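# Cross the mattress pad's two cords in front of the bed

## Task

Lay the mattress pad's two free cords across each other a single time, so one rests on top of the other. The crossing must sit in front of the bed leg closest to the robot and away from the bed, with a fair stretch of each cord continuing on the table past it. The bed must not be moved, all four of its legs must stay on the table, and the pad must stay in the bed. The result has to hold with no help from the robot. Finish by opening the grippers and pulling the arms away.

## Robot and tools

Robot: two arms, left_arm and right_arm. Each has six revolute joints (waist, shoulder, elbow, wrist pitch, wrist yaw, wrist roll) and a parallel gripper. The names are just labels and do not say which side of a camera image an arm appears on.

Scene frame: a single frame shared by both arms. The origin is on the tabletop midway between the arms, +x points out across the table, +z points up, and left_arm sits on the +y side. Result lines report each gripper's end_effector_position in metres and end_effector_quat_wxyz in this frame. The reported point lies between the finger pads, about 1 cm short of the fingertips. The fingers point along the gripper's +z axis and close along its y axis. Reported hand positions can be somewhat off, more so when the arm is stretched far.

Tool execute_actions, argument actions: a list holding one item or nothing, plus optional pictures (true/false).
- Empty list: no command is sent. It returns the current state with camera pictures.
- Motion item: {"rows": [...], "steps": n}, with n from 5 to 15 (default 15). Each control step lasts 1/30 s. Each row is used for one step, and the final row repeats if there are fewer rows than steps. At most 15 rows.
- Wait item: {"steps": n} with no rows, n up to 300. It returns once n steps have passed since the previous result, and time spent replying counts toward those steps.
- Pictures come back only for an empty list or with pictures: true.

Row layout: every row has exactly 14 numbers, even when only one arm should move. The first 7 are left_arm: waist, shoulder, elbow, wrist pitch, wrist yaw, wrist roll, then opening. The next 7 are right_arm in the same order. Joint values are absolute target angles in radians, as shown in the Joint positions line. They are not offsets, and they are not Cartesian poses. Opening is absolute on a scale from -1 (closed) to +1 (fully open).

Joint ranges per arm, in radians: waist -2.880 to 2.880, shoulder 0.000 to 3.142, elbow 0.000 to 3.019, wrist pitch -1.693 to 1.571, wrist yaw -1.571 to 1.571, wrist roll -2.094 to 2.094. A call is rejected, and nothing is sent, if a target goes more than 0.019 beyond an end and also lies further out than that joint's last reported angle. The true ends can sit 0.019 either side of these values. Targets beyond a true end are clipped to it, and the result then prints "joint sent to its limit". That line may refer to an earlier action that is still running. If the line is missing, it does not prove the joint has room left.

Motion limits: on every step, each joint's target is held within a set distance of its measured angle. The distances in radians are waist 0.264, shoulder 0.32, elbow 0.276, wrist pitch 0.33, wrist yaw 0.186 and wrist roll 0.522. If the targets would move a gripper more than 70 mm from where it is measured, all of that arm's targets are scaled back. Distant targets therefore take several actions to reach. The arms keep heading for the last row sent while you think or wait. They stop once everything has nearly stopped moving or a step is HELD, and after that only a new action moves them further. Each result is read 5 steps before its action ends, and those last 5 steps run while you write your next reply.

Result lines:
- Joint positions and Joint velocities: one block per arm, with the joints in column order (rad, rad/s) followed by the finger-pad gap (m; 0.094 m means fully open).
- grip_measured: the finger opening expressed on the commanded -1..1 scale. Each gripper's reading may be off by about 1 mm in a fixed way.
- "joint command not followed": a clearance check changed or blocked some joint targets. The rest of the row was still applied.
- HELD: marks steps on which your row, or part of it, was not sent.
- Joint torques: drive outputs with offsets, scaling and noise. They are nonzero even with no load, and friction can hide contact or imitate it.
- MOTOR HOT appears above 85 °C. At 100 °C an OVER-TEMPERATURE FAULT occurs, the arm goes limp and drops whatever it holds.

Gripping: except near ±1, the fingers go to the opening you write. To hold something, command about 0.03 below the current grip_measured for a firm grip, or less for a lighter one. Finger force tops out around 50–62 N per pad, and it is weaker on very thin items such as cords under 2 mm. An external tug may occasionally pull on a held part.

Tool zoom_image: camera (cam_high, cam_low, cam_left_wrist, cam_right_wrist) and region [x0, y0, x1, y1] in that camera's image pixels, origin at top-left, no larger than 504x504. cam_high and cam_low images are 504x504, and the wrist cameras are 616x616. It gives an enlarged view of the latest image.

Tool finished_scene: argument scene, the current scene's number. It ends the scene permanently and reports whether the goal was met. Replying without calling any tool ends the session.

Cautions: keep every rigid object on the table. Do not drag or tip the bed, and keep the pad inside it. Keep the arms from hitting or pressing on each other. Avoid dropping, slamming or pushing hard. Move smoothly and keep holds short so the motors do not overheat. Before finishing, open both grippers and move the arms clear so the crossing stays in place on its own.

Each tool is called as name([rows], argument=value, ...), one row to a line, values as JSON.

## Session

execute_actions(actions=[])

Scene clock: 0.00 s of 4800.00 s.
left_arm: end_effector_position=(+0.3876, -0.1611, +0.2171) grip_measured=+1.000 end_effector_quat_wxyz=(-0.006, +0.097, +0.995, -0.014) | right_arm: end_effector_position=(+0.0312, -0.5554, +0.3795) grip_measured=+1.000 end_effector_quat_wxyz=(+0.370, +0.810, +0.383, -0.248)
Joint positions: left_arm=[-0.699  1.74   1.663 -1.483  0.028 -0.64   0.094] | right_arm=[-0.917  0.416  0.933 -1.28   0.508  0.975  0.094]
Joint velocities: left_arm=[ 0.005 -0.024 -0.017 -0.002  0.022  0.007  0.   ] | right_arm=[-0.005 -0.015  0.002  0.012  0.007  0.007  0.   ]
Joint torques (N m, as the arm reports them, + toward a larger angle): no reading

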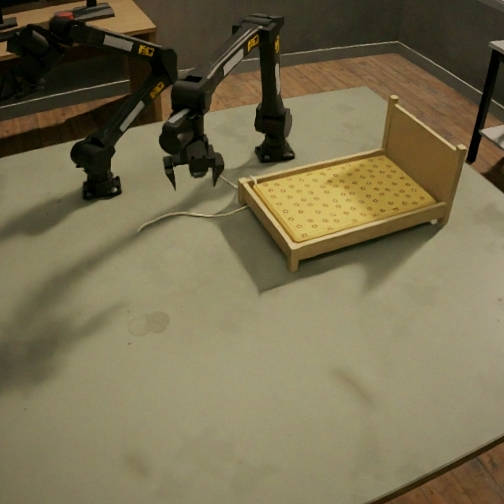

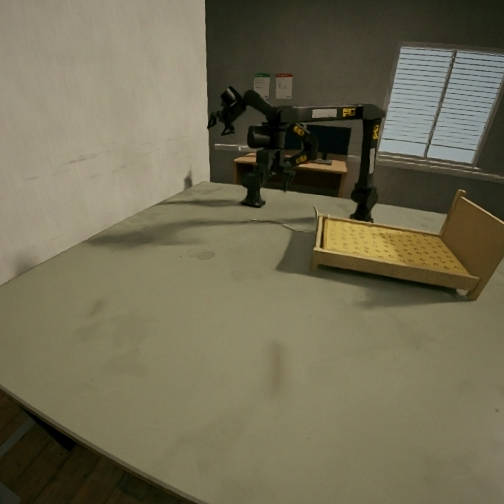

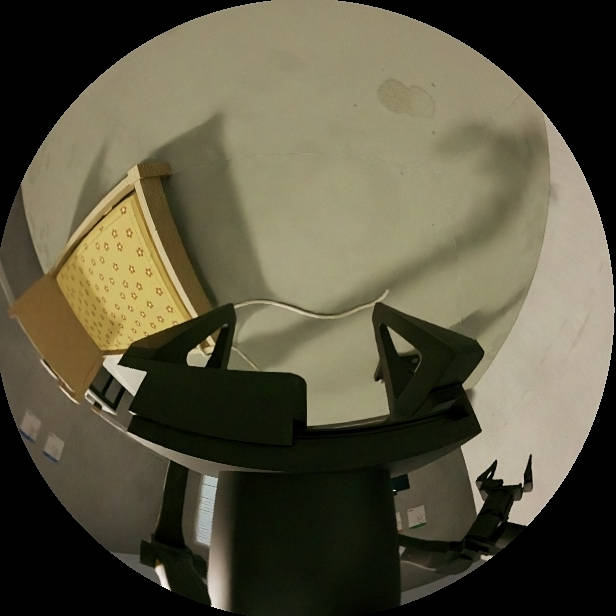

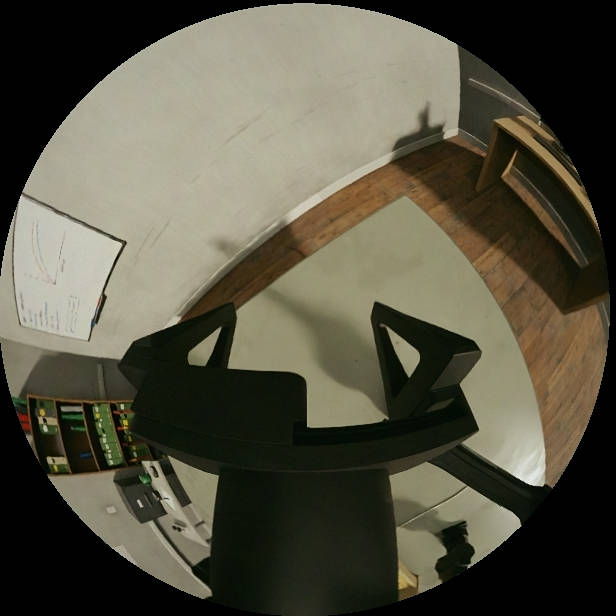

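execute_actions([
  {"rows":[[-0.6,1.5,1.6,-1.5,0,-0.5,1,-0.7,0.45,0.9,-1.4,0.3,0.6,1],[-0.4,1.3,1.5,-1.5,0,-0.3,1,-0.5,0.485,0.85,-1.5,0.1,0.3,1],[0.3,0.9,1.35,-1.55,0,0,1,0.0,0.485,0.8,-1.61,0,0,1]],"steps":15},
])

execute_actions([
  {"rows":[[0.3,0.9,1.35,-1.55,0,0,1,0.0,0.485,0.8,-1.61,0,0,1],[0.3,0.9,1.35,-1.55,0,0,1,0.0,0.485,0.8,-1.61,0,0,1],[0.3,0.9,1.35,-1.55,0,0,1,0.0,0.485,0.8,-1.61,0,0,1],[0.3,0.9,1.35,-1.55,0,0,1,0.9,0.485,0.8,-1.61,0,0,1]],"steps":15},
])

execute_actions([
  {"steps":30},
], pictures=true)

Scene clock: 0.60 s of 4800.00 s.
left_arm: end_effector_position=(+0.3905, -0.0151, +0.2482) grip_measured=+1.000 end_effector_quat_wxyz=(+0.003, +0.129, +0.992, -0.008) | right_arm: end_effector_position=(+0.1537, -0.3908, +0.2453) grip_measured=+1.000 end_effector_quat_wxyz=(+0.135, +0.265, +0.955, -0.008)
Joint positions: left_arm=[-0.476  1.481  1.43  -1.507  0.012 -0.352  0.094] | right_arm=[-0.17   0.498  0.793 -1.595  0.003  0.226  0.094]
Joint velocities: left_arm=[ 1.109 -1.001 -0.393 -0.037 -0.007  0.872  0.   ] | right_arm=[ 2.857  0.103  0.007 -0.1    0.037 -1.443  0.   ]
Joint torques (N m, as the arm reports them, + toward a larger angle): left_arm=[  0.07 -11.76   9.06  -0.16  -0.25  -0.03] | right_arm=[-0.64 -0.32  9.85  0.43 -0.02 -0.03]
Steps of this call (steps 1 to 8: nothing new was sent; steps 9 to 18: the first 10 steps of this action). Readings (joint positions):
9: left_arm=[-0.696 1.733 1.658 -1.482 0.024 -0.630] | right_arm=[-0.902 0.417 0.932 -1.299 0.436 0.926]
10: left_arm=[-0.690 1.721 1.641 -1.482 0.022 -0.611] | right_arm=[-0.848 0.419 0.928 -1.340 0.354 0.849]
12: left_arm=[-0.661 1.671 1.579 -1.484 0.020 -0.544] | right_arm=[-0.712 0.431 0.892 -1.443 0.218 0.710]
16: left_arm=[-0.547 1.547 1.463 -1.501 0.014 -0.408] | right_arm=[-0.365 0.480 0.803 -1.580 0.010 0.349]
18: the state above

Scene clock: 1.10 s of 4800.00 s.
left_arm: end_effector_position=(+0.3364, +0.2690, +0.4231) grip_measured=+1.000 end_effector_quat_wxyz=(+0.245, -0.088, +0.966, +0.002) | right_arm: end_effector_position=(+0.1463, -0.2813, +0.2454) grip_measured=+1.000 end_effector_quat_wxyz=(+0.131, -0.199, +0.971, +0.029)
Joint positions: left_arm=[ 0.233  0.919  1.37  -1.527 -0.001 -0.083  0.094] | right_arm=[ 0.568  0.493  0.793 -1.602  0.001  0.018  0.094]
Joint velocities: left_arm=[ 1.871 -0.884 -0.046 -0.183 -0.183  0.359  0.   ] | right_arm=[ 2.838  0.015 -0.007 -0.007 -0.066 -0.11   0.   ]
Joint torques (N m, as the arm reports them, + toward a larger angle): left_arm=[-4.56 -0.21  7.28  0.68  0.17  0.13] | right_arm=[-0.48  0.95  9.9   0.51  0.05 -0.06]
Steps of this call (steps 1 to 5: the last 5 steps of your previous action; steps 6 to 15: the first 10 steps of this action). Readings (joint positions):
6: left_arm=[-0.240 1.264 1.386 -1.512 0.007 -0.227] | right_arm=[0.020 0.494 0.793 -1.602 -0.003 0.063]
7: left_arm=[-0.199 1.225 1.383 -1.512 0.006 -0.212] | right_arm=[0.014 0.493 0.793 -1.602 -0.003 0.052]
9: left_arm=[-0.116 1.144 1.379 -1.512 0.005 -0.182] | right_arm=[0.028 0.493 0.793 -1.602 0.005 0.039]
13: left_arm=[0.095 0.986 1.374 -1.519 0.004 -0.118] | right_arm=[0.375 0.493 0.793 -1.602 0.002 0.022]
15: the state above

Scene clock: 2.10 s of 4800.00 s.
left_arm: end_effector_position=(+0.3256, +0.2909, +0.4168) grip_measured=+1.000 end_effector_quat_wxyz=(+0.235, -0.092, +0.968, +0.020) | right_arm: end_effector_position=(+0.1180, -0.2389, +0.2454) grip_measured=+1.000 end_effector_quat_wxyz=(+0.124, -0.364, +0.922, +0.051)
Joint positions: left_arm=[ 0.309  0.906  1.352 -1.541 -0.003 -0.014  0.094] | right_arm=[ 0.905  0.493  0.793 -1.602 -0.002  0.008  0.094]
Joint velocities: left_arm=[-0.005  0.005  0.002 -0.002  0.066 -0.037  0.   ] | right_arm=[-0.005 -0.005 -0.012 -0.012 -0.022  0.022  0.   ]
Joint torques (N m, as the arm reports them, + toward a larger angle): left_arm=[-1.26 -2.83  8.74  0.77  0.02  0.05] | right_arm=[-0.07  0.86  9.87  0.54  0.2  -0.03]
Kept back: nothing.
Steps of this call (steps 1 to 5: the last 5 steps of your previous action; steps 6 to 30: the robot went on to your last target). Readings (joint positions):
1: left_arm=[0.286 0.892 1.370 -1.532 -0.004 -0.070] | right_arm=[0.665 0.493 0.793 -1.602 0.001 0.016]
2: left_arm=[0.317 0.872 1.370 -1.536 -0.005 -0.060] | right_arm=[0.760 0.493 0.793 -1.602 -0.000 0.014]
4: left_arm=[0.326 0.852 1.370 -1.540 -0.005 -0.045] | right_arm=[0.894 0.493 0.793 -1.602 -0.002 0.010]
8: left_arm=[0.310 0.867 1.365 -1.541 -0.003 -0.027] | right_arm=[0.917 0.493 0.793 -1.602 -0.003 0.008]
30: the state above
All arms were judged still, so your last target was given up. Only a new action makes them travel on or press farther. Fingers that are still opening or closing keep moving.

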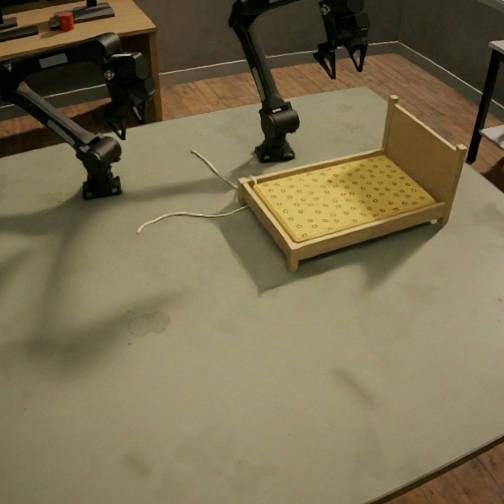

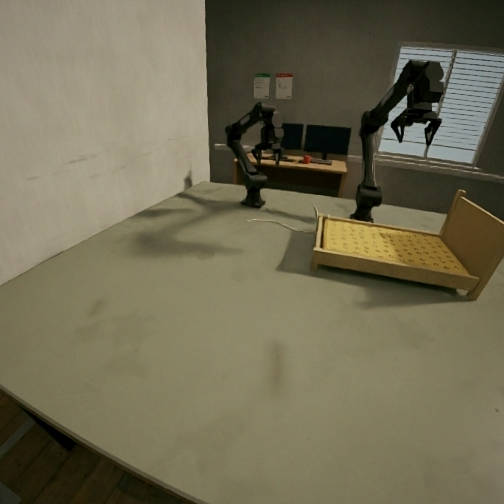

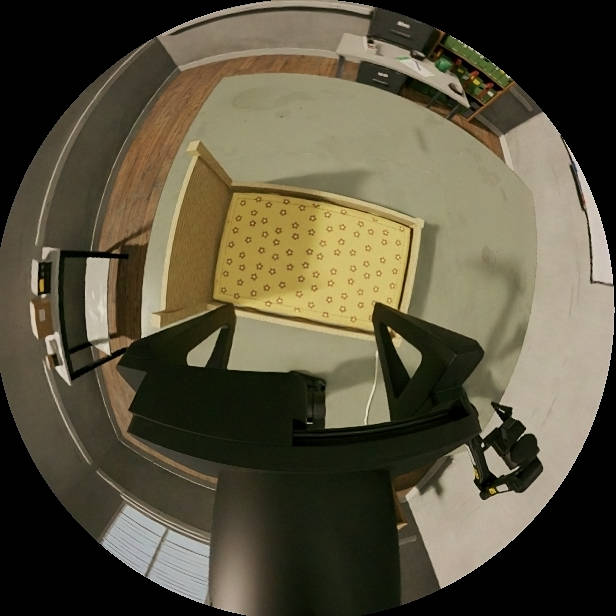

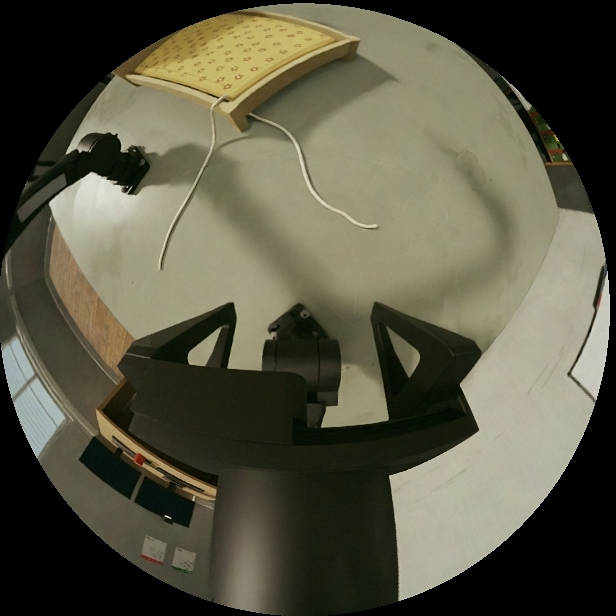

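execute_actions([
  {"rows":[[0.28,0.9,1.35,-1.55,0,0,1,0.87,0.54,0.78,-1.57,0,-0.2,0.8],[0.26,0.9,1.35,-1.55,0,0,1,0.84,0.6,0.77,-1.53,0,-0.4,0.6],[0.24,0.9,1.35,-1.55,0,0,1,0.81,0.66,0.76,-1.49,0,-0.6,0.4],[0.22,0.9,1.35,-1.55,0,0,1,0.78,0.72,0.75,-1.45,0,-0.8,0.2],[0.2,0.9,1.35,-1.55,0,0,1,0.75,0.78,0.735,-1.41,0,-1.0,0.0],[0.18,0.9,1.35,-1.55,0,0,1,0.72,0.84,0.72,-1.36,0,-1.2,-0.1],[0.16,0.9,1.35,-1.55,0,0,1,0.69,0.9,0.70,-1.31,0,-1.4,-0.1],[0.14,0.9,1.35,-1.55,0,0,1,0.66,0.95,0.68,-1.26,0,-1.55,-0.1],[0.12,0.9,1.35,-1.55,0,0,1,0.63,1.0,0.66,-1.21,0,-1.55,-0.1],[0.1,0.9,1.35,-1.55,0,0,1,0.6,1.04,0.64,-1.16,0,-1.55,-0.1],[0.08,0.9,1.35,-1.55,0,0,1,0.57,1.08,0.62,-1.11,0,-1.55,-0.1],[0.06,0.9,1.35,-1.55,0,0,1,0.545,1.11,0.605,-1.07,0,-1.55,-0.1],[0.04,0.9,1.35,-1.55,0,0,1,0.525,1.14,0.59,-1.03,0,-1.55,-0.1],[0.02,0.9,1.35,-1.55,0,0,1,0.51,1.16,0.58,-1.0,0,-1.55,-0.1],[0.0,0.9,1.35,-1.55,0,0,1,0.503,1.17,0.575,-0.983,0,-1.55,-0.1]],"steps":15},
])

execute_actions([
  {"steps":25},
], pictures=true)

Scene clock: 3.10 s of 4800.00 s.
left_arm: end_effector_position=(+0.3300, +0.2415, +0.4168) grip_measured=+1.000 end_effector_quat_wxyz=(+0.236, -0.011, +0.972, +0.000) | right_arm: end_effector_position=(+0.2167, -0.2204, +0.1517) grip_measured=-0.098 end_effector_quat_wxyz=(+0.042, -0.605, +0.795, -0.004)
Joint positions: left_arm=[ 0.143  0.906  1.352 -1.541 -0.002 -0.014  0.094] | right_arm=[ 0.677  0.919  0.718 -1.286 -0.002 -0.77   0.042]
Joint velocities: left_arm=[-0.611  0.015  0.007  0.007 -0.037 -0.051  0.   ] | right_arm=[-0.855  1.812 -0.593  1.521 -0.051 -2.381  0.   ]
Joint torques (N m, as the arm reports them, + toward a larger angle): left_arm=[-1.15 -2.37  8.7   0.79  0.    0.02] | right_arm=[-0.08 -4.51  6.82 -0.08  0.11 -0.01]
Steps of this call (steps 1 to 20: nothing new was sent; steps 21 to 30: the first 10 steps of this action). Readings (joint positions):
21: left_arm=[0.307 0.906 1.352 -1.541 -0.003 -0.014] | right_arm=[0.903 0.495 0.793 -1.600 -0.002 -0.020]
22: left_arm=[0.302 0.906 1.352 -1.541 -0.003 -0.014] | right_arm=[0.893 0.504 0.793 -1.589 -0.002 -0.083]
24: left_arm=[0.274 0.906 1.352 -1.541 -0.003 -0.014] | right_arm=[0.848 0.559 0.790 -1.537 -0.002 -0.271]
28: left_arm=[0.186 0.906 1.352 -1.541 -0.002 -0.014] | right_arm=[0.732 0.792 0.755 -1.382 -0.002 -0.608]
30: the state above

Scene clock: 3.93 s of 4800.00 s.
left_arm: end_effector_position=(+0.3273, +0.1992, +0.4168) grip_measured=+1.000 end_effector_quat_wxyz=(+0.235, +0.058, +0.970, -0.017) | right_arm: end_effector_position=(+0.2403, -0.2583, +0.0430) grip_measured=-0.099 end_effector_quat_wxyz=(+0.011, +0.810, -0.586, -0.007)
Joint positions: left_arm=[ 0.001  0.906  1.352 -1.541 -0.001 -0.013  0.094] | right_arm=[ 0.497  1.175  0.57  -0.991  0.001 -1.538  0.042]
Joint velocities: left_arm=[-0.005 -0.015  0.007  0.007  0.007 -0.037  0.   ] | right_arm=[-0.024 -0.015 -0.002 -0.007 -0.022 -0.007 -0.   ]
Joint torques (N m, as the arm reports them, + toward a larger angle): left_arm=[-0.7  -2.3   8.8   0.77 -0.06  0.02] | right_arm=[ 0.97 -5.12  7.87  0.63 -0.05 -0.03]
Kept back: nothing.
Steps of this call (steps 1 to 5: the last 5 steps of your previous action; steps 6 to 25: the robot went on to your last target). Readings (joint positions):
1: left_arm=[0.123 0.906 1.352 -1.541 -0.002 -0.014] | right_arm=[0.647 0.979 0.696 -1.233 -0.002 -0.858]
2: left_arm=[0.103 0.906 1.352 -1.541 -0.002 -0.014] | right_arm=[0.615 1.035 0.670 -1.178 -0.002 -0.953]
4: left_arm=[0.063 0.906 1.352 -1.541 -0.002 -0.014] | right_arm=[0.551 1.130 0.622 -1.082 -0.001 -1.144]
8: left_arm=[0.004 0.906 1.352 -1.541 -0.001 -0.013] | right_arm=[0.496 1.204 0.570 -1.005 0.001 -1.379]
25: the state above

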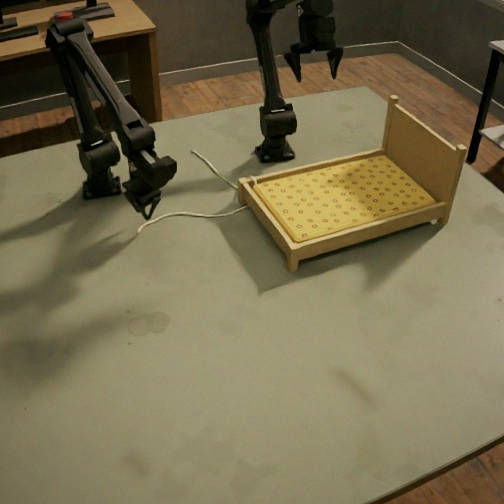

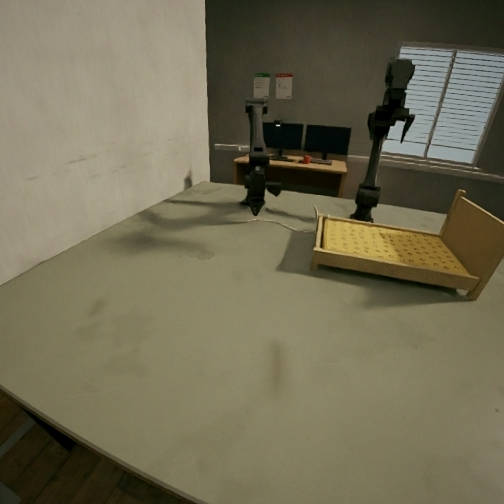

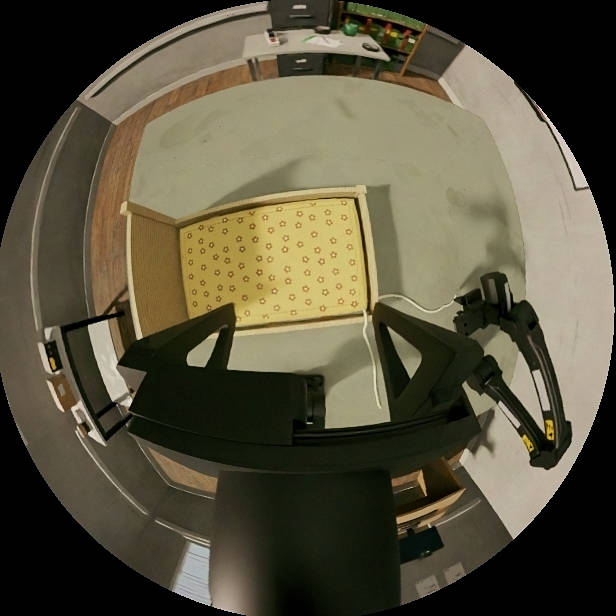

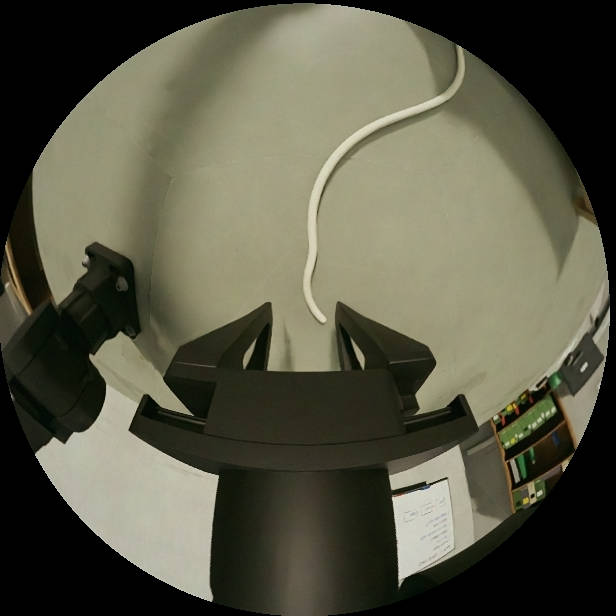

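execute_actions([
  {"rows":[[0.0,0.9,1.35,-1.55,0,0,1,0.503,1.185,0.56,-0.97,0,-1.55,-0.2],[0.0,0.9,1.35,-1.55,0,0,1,0.503,1.195,0.552,-0.95,0,-1.55,-0.3],[0.0,0.9,1.35,-1.55,0,0,1,0.503,1.205,0.544,-0.93,0,-1.55,-0.3],[0.0,0.9,1.35,-1.55,0,0,1,0.503,1.215,0.536,-0.91,0,-1.55,-0.3],[0.0,0.9,1.35,-1.55,0,0,1,0.503,1.225,0.528,-0.89,0,-1.55,-0.3],[0.0,0.9,1.35,-1.55,0,0,1,0.503,1.235,0.52,-0.87,0,-1.55,-0.3],[0.0,0.9,1.35,-1.55,0,0,1,0.503,1.245,0.514,-0.855,0,-1.55,-0.3],[0.0,0.9,1.35,-1.55,0,0,1,0.503,1.252,0.509,-0.84,0,-1.55,-0.3],[0.0,0.9,1.35,-1.55,0,0,1,0.503,1.258,0.505,-0.83,0,-1.55,-0.3],[0.0,0.9,1.35,-1.55,0,0,1,0.503,1.262,0.502,-0.825,0,-1.55,-0.3],[0.0,0.9,1.35,-1.55,0,0,1,0.503,1.265,0.5,-0.825,0,-1.55,-0.3]],"steps":15},
])

execute_actions([
  {"steps":10},
])

Scene clock: 4.60 s of 4800.00 s.
left_arm: end_effector_position=(+0.3273, +0.1992, +0.4168) grip_measured=+1.000 end_effector_quat_wxyz=(+0.235, +0.058, +0.970, -0.017) | right_arm: end_effector_position=(+0.2431, -0.2573, +0.0126) grip_measured=-0.299 end_effector_quat_wxyz=(+0.002, +0.811, -0.585, -0.001)
Joint positions: left_arm=[ 0.001  0.906  1.352 -1.541 -0.001 -0.013  0.094] | right_arm=[ 0.497  1.242  0.52  -0.854  0.001 -1.541  0.033]
Joint velocities: left_arm=[-0.024 -0.015  0.002 -0.002 -0.037 -0.051  0.   ] | right_arm=[-0.005  0.298 -0.168  0.3    0.007 -0.007  0.   ]
Joint torques (N m, as the arm reports them, + toward a larger angle): left_arm=[-0.55 -2.29  8.75  0.77 -0.05  0.06] | right_arm=[ 0.98 -4.85  6.22  0.47 -0.05 -0.03]
Steps of this call (steps 1 to 10: the robot went on to your last target; steps 11 to 20: the first 10 steps of this action). Readings (joint positions):
11: left_arm=[0.001 0.906 1.352 -1.541 -0.001 -0.013] | right_arm=[0.497 1.175 0.570 -0.989 0.001 -1.541]
12: left_arm=[0.001 0.906 1.352 -1.541 -0.001 -0.013] | right_arm=[0.497 1.176 0.569 -0.982 0.001 -1.541]
14: left_arm=[0.001 0.906 1.352 -1.541 -0.001 -0.013] | right_arm=[0.497 1.181 0.562 -0.953 0.001 -1.541]
18: left_arm=[0.001 0.906 1.352 -1.541 -0.001 -0.013] | right_arm=[0.497 1.219 0.535 -0.880 0.001 -1.541]
20: the state above

Scene clock: 4.93 s of 4800.00 s.
left_arm: end_effector_position=(+0.3273, +0.1992, +0.4168) grip_measured=+1.000 end_effector_quat_wxyz=(+0.235, +0.058, +0.970, -0.017) | right_arm: end_effector_position=(+0.2440, -0.2569, +0.0097) grip_measured=-0.299 end_effector_quat_wxyz=(+0.000, +0.811, -0.584, +0.000)
Joint positions: left_arm=[ 0.001  0.906  1.352 -1.541 -0.001 -0.013  0.094] | right_arm=[ 0.497  1.249  0.516 -0.837  0.001 -1.542  0.033]
Joint velocities: left_arm=[-0.005 -0.005  0.007 -0.002 -0.081 -0.022  0.   ] | right_arm=[-0.005 -0.005 -0.007 -0.007 -0.022  0.037  0.   ]
Joint torques (N m, as the arm reports them, + toward a larger angle): left_arm=[-0.53 -1.89  8.76  0.76 -0.04  0.05] | right_arm=[ 0.96 -3.79  5.45  0.92 -0.06 -0.03]
Kept back: nothing.
Steps of this call (steps 1 to 5: the last 5 steps of your previous action; steps 6 to 10: the robot went on to your last target). Readings (joint positions):
1: left_arm=[0.001 0.906 1.352 -1.541 -0.001 -0.013] | right_arm=[0.497 1.251 0.516 -0.847 0.002 -1.541]
2: left_arm=[0.001 0.906 1.352 -1.541 -0.001 -0.013] | right_arm=[0.497 1.250 0.516 -0.841 0.001 -1.542]
4: left_arm=[0.001 0.906 1.352 -1.541 -0.001 -0.013] | right_arm=[0.497 1.249 0.516 -0.838 0.001 -1.542]
8: left_arm=[0.001 0.906 1.352 -1.541 -0.001 -0.013] | right_arm=[0.497 1.249 0.516 -0.837 0.001 -1.542]
10: the state above

In contact. Close, then lift.

execute_actions([
  {"rows":[[0.0,0.9,1.35,-1.55,0,0,1,0.503,1.26,0.505,-0.835,0,-1.55,-0.42],[0.0,0.9,1.35,-1.55,0,0,1,0.503,1.26,0.505,-0.835,0,-1.55,-0.54],[0.0,0.9,1.35,-1.55,0,0,1,0.503,1.26,0.505,-0.835,0,-1.55,-0.66],[0.0,0.9,1.35,-1.55,0,0,1,0.503,1.26,0.505,-0.835,0,-1.55,-0.76],[0.0,0.9,1.35,-1.55,0,0,1,0.503,1.26,0.505,-0.835,0,-1.55,-0.83],[0.0,0.9,1.35,-1.55,0,0,1,0.503,1.26,0.505,-0.835,0,-1.55,-0.87],[0.0,0.9,1.35,-1.55,0,0,1,0.503,1.26,0.505,-0.835,0,-1.55,-0.9],[0.0,0.9,1.35,-1.55,0,0,1,0.503,1.26,0.505,-0.835,0,-1.55,-0.93],[0.0,0.9,1.35,-1.55,0,0,1,0.503,1.26,0.505,-0.835,0,-1.55,-0.95]],"steps":15},
])

Scene clock: 5.47 s of 4800.00 s.
left_arm: end_effector_position=(+0.3273, +0.1992, +0.4168) grip_measured=+1.000 end_effector_quat_wxyz=(+0.235, +0.058, +0.970, -0.017) | right_arm: end_effector_position=(+0.2440, -0.2569, +0.0097) grip_measured=-0.935 end_effector_quat_wxyz=(+0.000, +0.811, -0.584, +0.000)
Joint positions: left_arm=[ 0.001  0.906  1.352 -1.541 -0.001 -0.013  0.094] | right_arm=[ 0.497  1.249  0.516 -0.837  0.001 -1.542  0.003]
Joint velocities: left_arm=[-0.015 -0.015  0.002 -0.002 -0.051  0.051  0.   ] | right_arm=[-0.024 -0.005 -0.007 -0.002 -0.051 -0.022 -0.002]
Joint torques (N m, as the arm reports them, + toward a larger angle): left_arm=[-0.78 -2.52  8.72  0.68 -0.04  0.05] | right_arm=[ 0.98 -4.44  6.05  0.36 -0.05 -0.03]
Steps of this call (steps 1 to 6: the robot went on to your last target; steps 7 to 16: the first 10 steps of this action). Readings (joint positions):
7: left_arm=[0.001 0.906 1.352 -1.541 -0.001 -0.013] | right_arm=[0.497 1.249 0.516 -0.837 0.001 -1.542]
8: left_arm=[0.001 0.906 1.352 -1.541 -0.001 -0.013] | right_arm=[0.497 1.249 0.516 -0.837 0.001 -1.542]
10: left_arm=[0.001 0.906 1.352 -1.541 -0.001 -0.013] | right_arm=[0.497 1.249 0.516 -0.837 0.001 -1.542]
14: left_arm=[0.001 0.906 1.352 -1.541 -0.001 -0.013] | right_arm=[0.497 1.249 0.516 -0.837 0.001 -1.542]
16: the state above

execute_actions([
  {"rows":[[0.0,0.9,1.35,-1.55,0,0,1,0.503,1.25,0.53,-0.84,0,-1.55,-0.965],[0.0,0.9,1.35,-1.55,0,0,1,0.503,1.24,0.55,-0.85,0,-1.55,-0.965],[0.0,0.9,1.35,-1.55,0,0,1,0.503,1.23,0.57,-0.865,0,-1.55,-0.965],[0.0,0.9,1.35,-1.55,0,0,1,0.51,1.22,0.58,-0.885,0,-1.53,-0.965],[0.0,0.9,1.35,-1.55,0,0,1,0.52,1.21,0.59,-0.905,0,-1.49,-0.965],[0.0,0.9,1.35,-1.55,0,0,1,0.535,1.2,0.6,-0.925,0,-1.44,-0.965],[0.0,0.9,1.35,-1.55,0,0,1,0.555,1.19,0.61,-0.945,0,-1.38,-0.965],[0.0,0.9,1.35,-1.55,0,0,1,0.575,1.18,0.62,-0.965,0,-1.32,-0.965],[0.0,0.9,1.35,-1.55,0,0,1,0.595,1.17,0.63,-0.985,0,-1.26,-0.965],[0.0,0.9,1.35,-1.55,0,0,1,0.615,1.16,0.64,-1.005,0,-1.2,-0.965],[0.0,0.9,1.35,-1.55,0,0,1,0.635,1.15,0.65,-1.025,0,-1.14,-0.965],[0.0,0.9,1.35,-1.55,0,0,1,0.655,1.14,0.66,-1.045,0,-1.08,-0.965],[0.0,0.9,1.35,-1.55,0,0,1,0.675,1.13,0.67,-1.065,0,-1.02,-0.965],[0.0,0.9,1.35,-1.55,0,0,1,0.695,1.12,0.68,-1.085,0,-0.96,-0.965],[0.0,0.9,1.35,-1.55,0,0,1,0.715,1.11,0.69,-1.105,0,-0.9,-0.965]],"steps":15},
])

execute_actions([
  {"rows":[[0.0,0.9,1.35,-1.55,0,0,1,0.737,1.105,0.69,-1.115,0,-0.835,-0.965],[0.0,0.9,1.35,-1.55,0,0,1,0.759,1.105,0.69,-1.115,0,-0.77,-0.965],[0.0,0.9,1.35,-1.55,0,0,1,0.781,1.105,0.69,-1.115,0,-0.705,-0.965],[0.0,0.9,1.35,-1.55,0,0,1,0.803,1.105,0.69,-1.115,0,-0.64,-0.965],[0.0,0.9,1.35,-1.55,0,0,1,0.825,1.105,0.69,-1.115,0,-0.575,-0.965],[0.0,0.9,1.35,-1.55,0,0,1,0.847,1.105,0.69,-1.115,0,-0.51,-0.965],[0.0,0.9,1.35,-1.55,0,0,1,0.869,1.105,0.69,-1.115,0,-0.445,-0.965],[0.0,0.9,1.35,-1.55,0,0,1,0.891,1.105,0.69,-1.115,0,-0.38,-0.965],[0.0,0.9,1.35,-1.55,0,0,1,0.913,1.105,0.69,-1.115,0,-0.315,-0.965],[0.0,0.9,1.35,-1.55,0,0,1,0.935,1.105,0.69,-1.115,0,-0.25,-0.965],[0.0,0.9,1.35,-1.55,0,0,1,0.957,1.105,0.69,-1.115,0,-0.185,-0.965],[0.0,0.9,1.35,-1.55,0,0,1,0.979,1.105,0.69,-1.115,0,-0.12,-0.965],[0.0,0.9,1.35,-1.55,0,0,1,1.001,1.105,0.69,-1.115,0,-0.055,-0.965],[0.0,0.9,1.35,-1.55,0,0,1,1.023,1.105,0.69,-1.115,0,0.01,-0.965],[0.0,0.9,1.35,-1.55,0,0,1,1.045,1.105,0.69,-1.115,0,0.075,-0.965]],"steps":15},
])

execute_actions([
  {"rows":[[0.0,0.9,1.35,-1.55,0,0,1,1.067,1.105,0.69,-1.115,0,0.14,-0.965],[0.0,0.9,1.35,-1.55,0,0,1,1.089,1.105,0.69,-1.115,0,0.205,-0.965],[0.0,0.9,1.35,-1.55,0,0,1,1.111,1.105,0.69,-1.115,0,0.27,-0.965],[0.0,0.9,1.35,-1.55,0,0,1,1.133,1.105,0.69,-1.115,0,0.335,-0.965],[0.0,0.9,1.35,-1.55,0,0,1,1.155,1.105,0.69,-1.115,0,0.4,-0.965],[0.0,0.9,1.35,-1.55,0,0,1,1.177,1.105,0.69,-1.115,0,0.465,-0.965],[0.0,0.9,1.35,-1.55,0,0,1,1.199,1.105,0.69,-1.115,0,0.53,-0.965],[0.0,0.9,1.35,-1.55,0,0,1,1.221,1.105,0.69,-1.115,0,0.595,-0.965],[0.0,0.9,1.35,-1.55,0,0,1,1.243,1.105,0.69,-1.115,0,0.66,-0.965],[0.0,0.9,1.35,-1.55,0,0,1,1.265,1.105,0.69,-1.115,0,0.725,-0.965],[0.0,0.9,1.35,-1.55,0,0,1,1.287,1.105,0.69,-1.115,0,0.79,-0.965],[0.0,0.9,1.35,-1.55,0,0,1,1.309,1.105,0.69,-1.115,0,0.855,-0.965],[0.0,0.9,1.35,-1.55,0,0,1,1.331,1.105,0.69,-1.115,0,0.92,-0.965],[0.0,0.9,1.35,-1.55,0,0,1,1.353,1.105,0.69,-1.115,0,0.985,-0.965],[0.0,0.9,1.35,-1.55,0,0,1,1.375,1.105,0.69,-1.115,0,1.1,-0.965]],"steps":15},
])

execute_actions([
  {"steps":15},
], pictures=true)

Scene clock: 6.77 s of 4800.00 s.
left_arm: end_effector_position=(+0.3273, +0.1992, +0.4168) grip_measured=+1.000 end_effector_quat_wxyz=(+0.235, +0.058, +0.970, -0.017) | right_arm: end_effector_position=(+0.2392, -0.2400, +0.0382) grip_measured=-0.947 end_effector_quat_wxyz=(+0.006, +0.787, -0.617, -0.003)
Joint positions: left_arm=[ 0.001  0.906  1.352 -1.541 -0.001 -0.013  0.094] | right_arm=[ 0.567  1.194  0.569 -0.958  0.001 -1.39   0.003]
Joint velocities: left_arm=[-0.015 -0.005  0.007 -0.012 -0.007  0.051  0.   ] | right_arm=[ 0.63  -0.376  0.339 -0.579  0.022  1.238  0.   ]
Joint torques (N m, as the arm reports them, + toward a larger angle): left_arm=[-0.54 -2.59  8.76  0.73 -0.03  0.04] | right_arm=[ 1.53 -5.75 11.54  0.03 -0.04  0.09]
Steps of this call (steps 1 to 5: the last 5 steps of your previous action; steps 6 to 15: the robot went on to your last target; steps 16 to 29: nothing new was sent; steps 30 to 39: the first 10 steps of this action). Readings (joint positions):
30: left_arm=[0.001 0.906 1.352 -1.541 -0.001 -0.013] | right_arm=[0.497 1.249 0.516 -0.837 0.001 -1.542]
31: left_arm=[0.001 0.906 1.352 -1.541 -0.001 -0.013] | right_arm=[0.497 1.249 0.516 -0.838 0.001 -1.542]
33: left_arm=[0.001 0.906 1.352 -1.541 -0.001 -0.013] | right_arm=[0.497 1.247 0.519 -0.852 0.001 -1.541]
37: left_arm=[0.001 0.906 1.352 -1.541 -0.001 -0.013] | right_arm=[0.528 1.218 0.546 -0.920 0.001 -1.468]
39: the state above

Scene clock: 7.27 s of 4800.00 s.
left_arm: end_effector_position=(+0.3273, +0.1992, +0.4168) grip_measured=+1.000 end_effector_quat_wxyz=(+0.235, +0.058, +0.970, -0.017) | right_arm: end_effector_position=(+0.1984, -0.1682, +0.0859) grip_measured=-0.947 end_effector_quat_wxyz=(+0.005, -0.596, +0.803, -0.000)
Joint positions: left_arm=[ 0.001  0.906  1.352 -1.541 -0.001 -0.013  0.094] | right_arm=[ 0.891  1.103  0.649 -1.107  0.001 -0.531  0.003]
Joint velocities: left_arm=[-0.015 -0.005  0.012 -0.002  0.007 -0.022  0.   ] | right_arm=[ 0.64   0.005  0.012 -0.022 -0.007  1.897 -0.   ]
Joint torques (N m, as the arm reports them, + toward a larger angle): left_arm=[-0.75 -2.23  8.84  0.74 -0.04  0.03] | right_arm=[ 0.53 -4.52 11.78  0.02  0.01  0.06]
Steps of this call (steps 1 to 5: the last 5 steps of your previous action; steps 6 to 15: the first 10 steps of this action). Readings (joint positions):
6: left_arm=[0.001 0.906 1.352 -1.541 -0.001 -0.013] | right_arm=[0.696 1.126 0.636 -1.074 0.001 -1.085]
7: left_arm=[0.001 0.906 1.352 -1.541 -0.001 -0.013] | right_arm=[0.716 1.117 0.643 -1.087 0.001 -1.027]
9: left_arm=[0.001 0.906 1.352 -1.541 -0.001 -0.013] | right_arm=[0.758 1.105 0.649 -1.099 0.001 -0.907]
13: left_arm=[0.001 0.906 1.352 -1.541 -0.001 -0.013] | right_arm=[0.847 1.103 0.649 -1.106 0.001 -0.659]
15: the state above

Scene clock: 7.77 s of 4800.00 s.
left_arm: end_effector_position=(+0.3273, +0.1992, +0.4168) grip_measured=+1.000 end_effector_quat_wxyz=(+0.235, +0.058, +0.970, -0.017) | right_arm: end_effector_position=(+0.1317, -0.1163, +0.0859) grip_measured=-0.947 end_effector_quat_wxyz=(+0.004, -0.313, +0.950, +0.003)
Joint positions: left_arm=[ 0.001  0.906  1.352 -1.541 -0.001 -0.013  0.094] | right_arm=[ 1.221  1.103  0.649 -1.107  0.001  0.439  0.002]
Joint velocities: left_arm=[ 0.005  0.005 -0.017 -0.017 -0.051  0.007  0.   ] | right_arm=[ 0.64  -0.015 -0.002 -0.017 -0.007  1.795 -0.   ]
Joint torques (N m, as the arm reports them, + toward a larger angle): left_arm=[-0.72 -2.34  8.87  0.85 -0.05  0.03] | right_arm=[ 0.94 -4.34 11.79 -0.07  0.13  0.13]
Steps of this call (steps 1 to 5: the last 5 steps of your previous action; steps 6 to 15: the first 10 steps of this action). Readings (joint positions):
6: left_arm=[0.001 0.906 1.352 -1.541 -0.001 -0.013] | right_arm=[1.023 1.103 0.649 -1.107 0.001 -0.145]
7: left_arm=[0.001 0.906 1.352 -1.541 -0.001 -0.013] | right_arm=[1.045 1.103 0.649 -1.107 0.001 -0.080]
9: left_arm=[0.001 0.906 1.352 -1.541 -0.001 -0.013] | right_arm=[1.089 1.103 0.649 -1.107 0.001 0.049]
13: left_arm=[0.001 0.906 1.352 -1.541 -0.001 -0.013] | right_arm=[1.177 1.103 0.649 -1.107 0.001 0.309]
15: the state above

Scene clock: 8.27 s of 4800.00 s.
left_arm: end_effector_position=(+0.3273, +0.1992, +0.4168) grip_measured=+1.000 end_effector_quat_wxyz=(+0.235, +0.058, +0.970, -0.017) | right_arm: end_effector_position=(+0.0945, -0.0998, +0.0859) grip_measured=-0.947 end_effector_quat_wxyz=(+0.002, -0.088, +0.996, +0.004)
Joint positions: left_arm=[ 0.001  0.906  1.352 -1.541 -0.001 -0.013  0.094] | right_arm=[ 1.379  1.103  0.649 -1.107  0.     1.057  0.002]
Joint velocities: left_arm=[-0.024 -0.005 -0.017 -0.012 -0.051 -0.022  0.   ] | right_arm=[-0.005 -0.015 -0.017  0.012 -0.007  0.3    0.001]
Joint torques (N m, as the arm reports them, + toward a larger angle): left_arm=[-0.77 -2.04  8.8   0.77 -0.01  0.05] | right_arm=[ 0.25 -4.33 11.68 -0.1   0.17  0.11]
Kept back: nothing.
Steps of this call (steps 1 to 5: the last 5 steps of your previous action; steps 6 to 15: the robot went on to your last target). Readings (joint positions):
1: left_arm=[0.001 0.906 1.352 -1.541 -0.001 -0.013] | right_arm=[1.243 1.103 0.649 -1.107 0.001 0.504]
2: left_arm=[0.001 0.906 1.352 -1.541 -0.001 -0.013] | right_arm=[1.265 1.103 0.649 -1.107 0.001 0.569]
4: left_arm=[0.001 0.906 1.352 -1.541 -0.001 -0.013] | right_arm=[1.309 1.103 0.649 -1.107 0.001 0.699]
8: left_arm=[0.001 0.906 1.352 -1.541 -0.001 -0.013] | right_arm=[1.375 1.103 0.649 -1.107 0.000 0.927]
15: the state above

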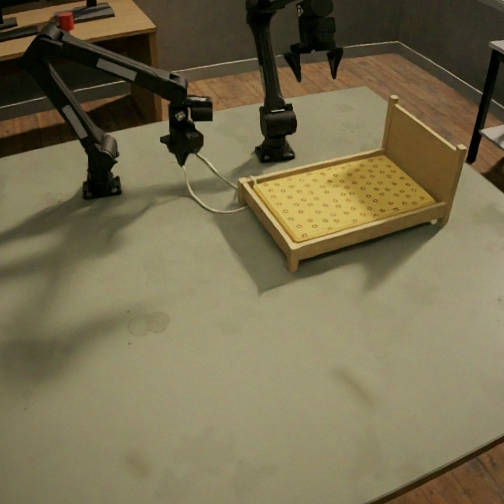

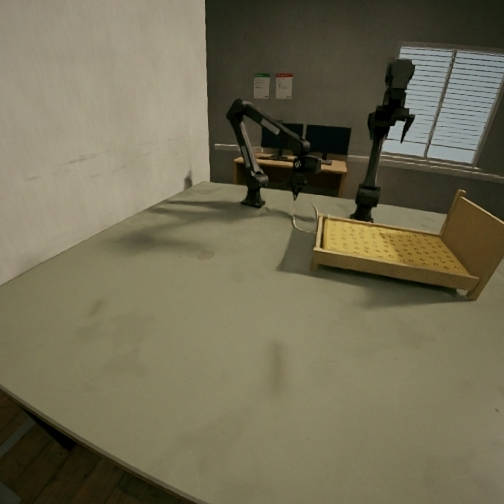

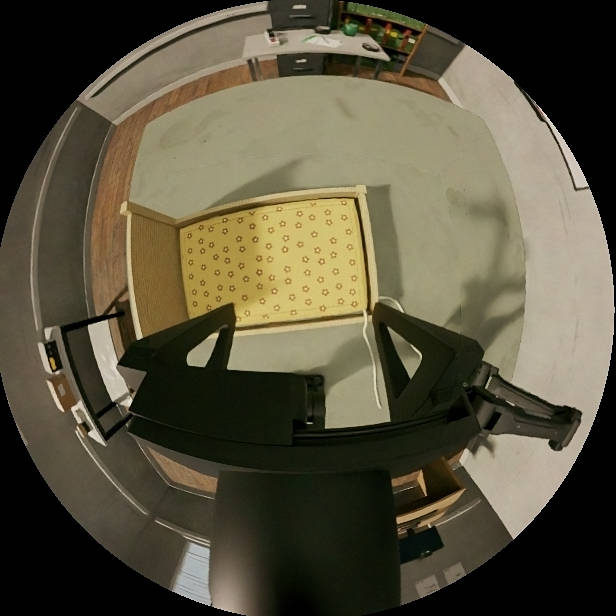

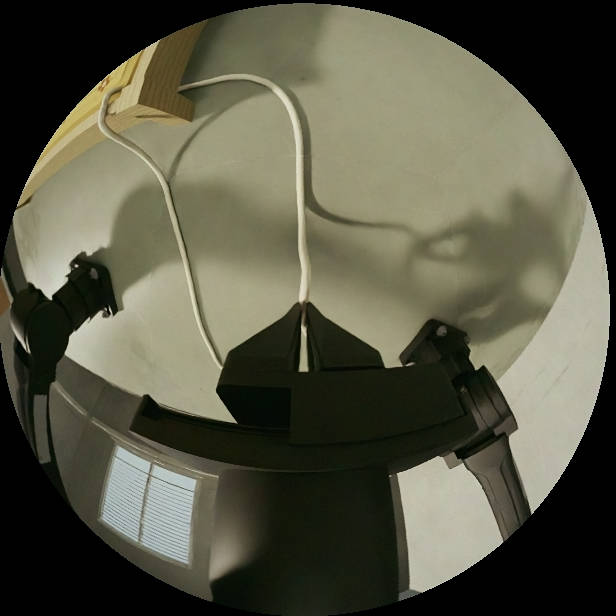

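execute_actions([
  {"rows":[[0.0,0.9,1.35,-1.55,0,0,1,1.385,1.115,0.705,-1.1,0,1.13,-0.965],[0.0,0.9,1.35,-1.55,0,0,1,1.397,1.127,0.715,-1.09,0,1.165,-0.965],[0.0,0.9,1.35,-1.55,0,0,1,1.409,1.139,0.725,-1.08,0,1.2,-0.965],[0.0,0.9,1.35,-1.55,0,0,1,1.421,1.151,0.735,-1.07,0,1.235,-0.965],[0.0,0.9,1.35,-1.55,0,0,1,1.433,1.163,0.745,-1.06,0,1.27,-0.965],[0.0,0.9,1.35,-1.55,0,0,1,1.445,1.175,0.755,-1.05,0,1.305,-0.965],[0.0,0.9,1.35,-1.55,0,0,1,1.457,1.187,0.765,-1.04,0,1.34,-0.965],[0.0,0.9,1.35,-1.55,0,0,1,1.469,1.199,0.775,-1.03,0,1.375,-0.965],[0.0,0.9,1.35,-1.55,0,0,1,1.481,1.211,0.785,-1.02,0,1.41,-0.965],[0.0,0.9,1.35,-1.55,0,0,1,1.493,1.223,0.795,-1.01,0,1.445,-0.965],[0.0,0.9,1.35,-1.55,0,0,1,1.505,1.235,0.805,-1.0,0,1.48,-0.965],[0.0,0.9,1.35,-1.55,0,0,1,1.517,1.247,0.815,-0.99,0,1.515,-0.965],[0.0,0.9,1.35,-1.55,0,0,1,1.529,1.259,0.825,-0.98,0,1.55,-0.965],[0.0,0.9,1.35,-1.55,0,0,1,1.54,1.271,0.835,-0.97,0,1.585,-0.965],[0.0,0.9,1.35,-1.55,0,0,1,1.55,1.283,0.845,-0.96,0,1.62,-0.965]],"steps":15},
])

execute_actions([
  {"rows":[[0.0,0.9,1.35,-1.55,0,0,1,1.559,1.296,0.854,-0.95,0,1.655,-0.965],[0.0,0.9,1.35,-1.55,0,0,1,1.568,1.309,0.863,-0.94,0,1.69,-0.965],[0.0,0.9,1.35,-1.55,0,0,1,1.577,1.322,0.872,-0.93,0,1.725,-0.965],[0.0,0.9,1.35,-1.55,0,0,1,1.586,1.335,0.881,-0.92,0,1.76,-0.965],[0.0,0.9,1.35,-1.55,0,0,1,1.595,1.348,0.89,-0.91,0,1.795,-0.965],[0.0,0.9,1.35,-1.55,0,0,1,1.604,1.361,0.899,-0.9,0,1.83,-0.965],[0.0,0.9,1.35,-1.55,0,0,1,1.612,1.374,0.908,-0.89,0,1.865,-0.965],[0.0,0.9,1.35,-1.55,0,0,1,1.62,1.387,0.917,-0.88,0,1.9,-0.965],[0.0,0.9,1.35,-1.55,0,0,1,1.628,1.4,0.926,-0.87,0,1.935,-0.965],[0.0,0.9,1.35,-1.55,0,0,1,1.636,1.413,0.935,-0.86,0,1.97,-0.965],[0.0,0.9,1.35,-1.55,0,0,1,1.644,1.426,0.944,-0.85,0,2.0,-0.965],[0.0,0.9,1.35,-1.55,0,0,1,1.652,1.439,0.953,-0.84,0,2.03,-0.965],[0.0,0.9,1.35,-1.55,0,0,1,1.66,1.452,0.962,-0.83,0,2.06,-0.965],[0.0,0.9,1.35,-1.55,0,0,1,1.666,1.464,0.971,-0.82,0,2.07,-0.965],[0.0,0.9,1.35,-1.55,0,0,1,1.67,1.474,0.98,-0.81,0,2.07,-0.965]],"steps":15},
])

execute_actions([
  {"steps":15},
], pictures=true)

Scene clock: 9.27 s of 4800.00 s.
left_arm: end_effector_position=(+0.3273, +0.1992, +0.4168) grip_measured=+1.000 end_effector_quat_wxyz=(+0.235, +0.058, +0.970, -0.017) | right_arm: end_effector_position=(+0.0844, -0.0507, +0.0903) grip_measured=-0.947 end_effector_quat_wxyz=(+0.008, -0.008, +0.999, +0.031)
Joint positions: left_arm=[ 0.001  0.906  1.352 -1.541 -0.001 -0.013  0.094] | right_arm=[ 1.465  1.191  0.724 -1.04   0.     1.303  0.002]
Joint velocities: left_arm=[ 0.015 -0.015 -0.012  0.002 -0.037  0.007  0.   ] | right_arm=[ 0.386  0.386  0.335  0.305 -0.037  0.901 -0.001]
Joint torques (N m, as the arm reports them, + toward a larger angle): left_arm=[-0.54 -2.53  8.75  0.78 -0.03  0.03] | right_arm=[ 1.15 -5.06 12.59  0.65  0.19  0.1 ]
Steps of this call (steps 1 to 20: the robot went on to your last target; steps 21 to 30: the first 10 steps of this action). Readings (joint positions):
21: left_arm=[0.001 0.906 1.352 -1.541 -0.001 -0.013] | right_arm=[1.379 1.103 0.649 -1.107 0.000 1.095]
22: left_arm=[0.001 0.906 1.352 -1.541 -0.001 -0.013] | right_arm=[1.380 1.104 0.650 -1.106 0.000 1.105]
24: left_arm=[0.001 0.906 1.352 -1.541 -0.001 -0.013] | right_arm=[1.389 1.114 0.657 -1.098 0.000 1.140]
28: left_arm=[0.001 0.906 1.352 -1.541 -0.001 -0.013] | right_arm=[1.438 1.163 0.699 -1.061 0.000 1.243]
30: the state above

Scene clock: 9.77 s of 4800.00 s.
left_arm: end_effector_position=(+0.3273, +0.1992, +0.4168) grip_measured=+1.000 end_effector_quat_wxyz=(+0.235, +0.058, +0.970, -0.017) | right_arm: end_effector_position=(+0.0487, +0.0462, +0.0866) grip_measured=-0.947 end_effector_quat_wxyz=(-0.006, +0.170, +0.982, +0.085)
Joint positions: left_arm=[ 0.001  0.906  1.352 -1.541 -0.001 -0.013  0.094] | right_arm=[ 1.615  1.376  0.867 -0.89   0.     1.812  0.002]
Joint velocities: left_arm=[-0.015  0.005 -0.002  0.002  0.007  0.022  0.   ] | right_arm=[ 0.22   0.376  0.247  0.3    0.037  1.077 -0.001]
Joint torques (N m, as the arm reports them, + toward a larger angle): left_arm=[-0.74 -2.57  8.76  0.79 -0.06  0.04] | right_arm=[ 1.44 -7.43 12.67  1.14  0.21  0.11]
Steps of this call (steps 1 to 5: the last 5 steps of your previous action; steps 6 to 15: the first 10 steps of this action). Readings (joint positions):
6: left_arm=[0.001 0.906 1.352 -1.541 -0.001 -0.013] | right_arm=[1.536 1.262 0.786 -0.979 0.000 1.501]
7: left_arm=[0.001 0.906 1.352 -1.541 -0.001 -0.013] | right_arm=[1.546 1.273 0.795 -0.969 0.000 1.535]
9: left_arm=[0.001 0.906 1.352 -1.541 -0.001 -0.013] | right_arm=[1.565 1.298 0.813 -0.950 0.000 1.604]
13: left_arm=[0.001 0.906 1.352 -1.541 -0.001 -0.013] | right_arm=[1.599 1.350 0.849 -0.910 0.000 1.742]
15: the state above

Scene clock: 10.27 s of 4800.00 s.
left_arm: end_effector_position=(+0.3273, +0.1992, +0.4168) grip_measured=+1.000 end_effector_quat_wxyz=(+0.235, +0.058, +0.970, -0.017) | right_arm: end_effector_position=(+0.0295, +0.0884, +0.0781) grip_measured=-0.947 end_effector_quat_wxyz=(-0.023, +0.259, +0.960, +0.104)
Joint positions: left_arm=[ 0.001  0.906  1.352 -1.541 -0.001 -0.013  0.094] | right_arm=[ 1.669  1.47   0.931 -0.818  0.     2.051  0.002]
Joint velocities: left_arm=[-0.005 -0.005  0.007  0.012 -0.037 -0.037  0.   ] | right_arm=[ 0.005 -0.005 -0.007 -0.002  0.037  0.095 -0.   ]
Joint torques (N m, as the arm reports them, + toward a larger angle): left_arm=[-0.69 -2.61  8.78  0.84 -0.03  0.04] | right_arm=[ 0.91 -9.22 12.31  1.1   0.18  0.06]
Kept back: nothing.
Steps of this call (steps 1 to 5: the last 5 steps of your previous action; steps 6 to 15: the robot went on to your last target). Readings (joint positions):
1: left_arm=[0.001 0.906 1.352 -1.541 -0.001 -0.013] | right_arm=[1.623 1.390 0.876 -0.880 0.000 1.846]
2: left_arm=[0.001 0.906 1.352 -1.541 -0.001 -0.013] | right_arm=[1.631 1.403 0.884 -0.870 0.000 1.880]
4: left_arm=[0.001 0.906 1.352 -1.541 -0.001 -0.013] | right_arm=[1.647 1.429 0.902 -0.850 0.000 1.942]
8: left_arm=[0.001 0.906 1.352 -1.541 -0.001 -0.013] | right_arm=[1.668 1.467 0.930 -0.821 0.000 2.012]
15: the state above

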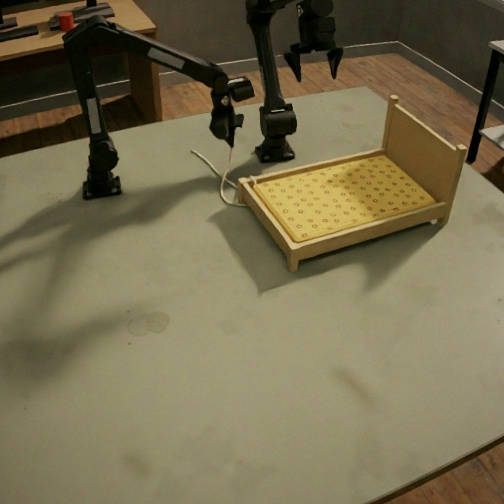

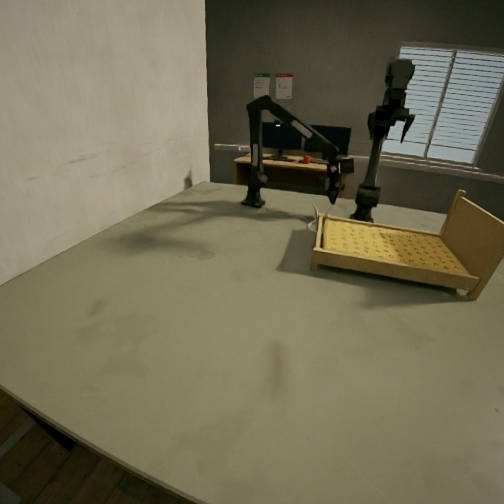

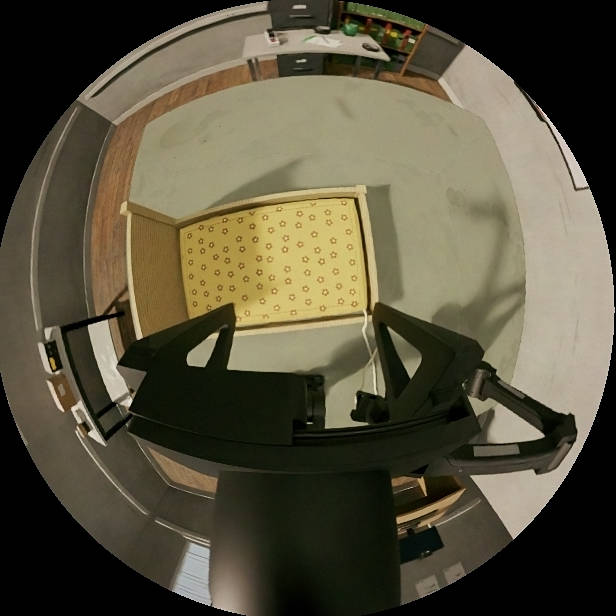

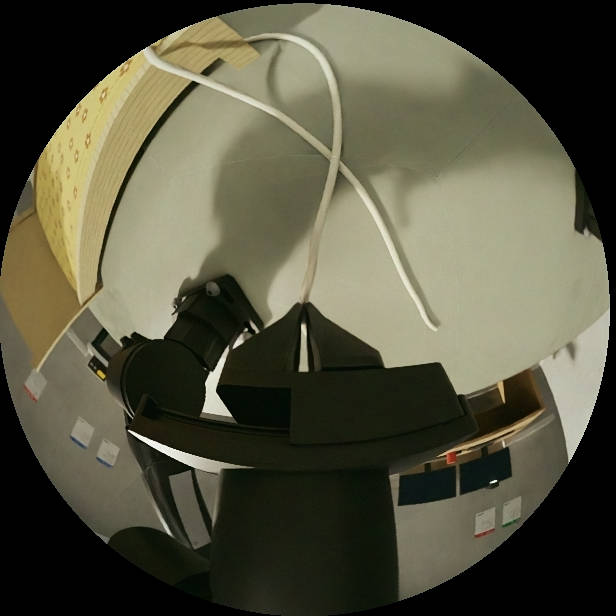

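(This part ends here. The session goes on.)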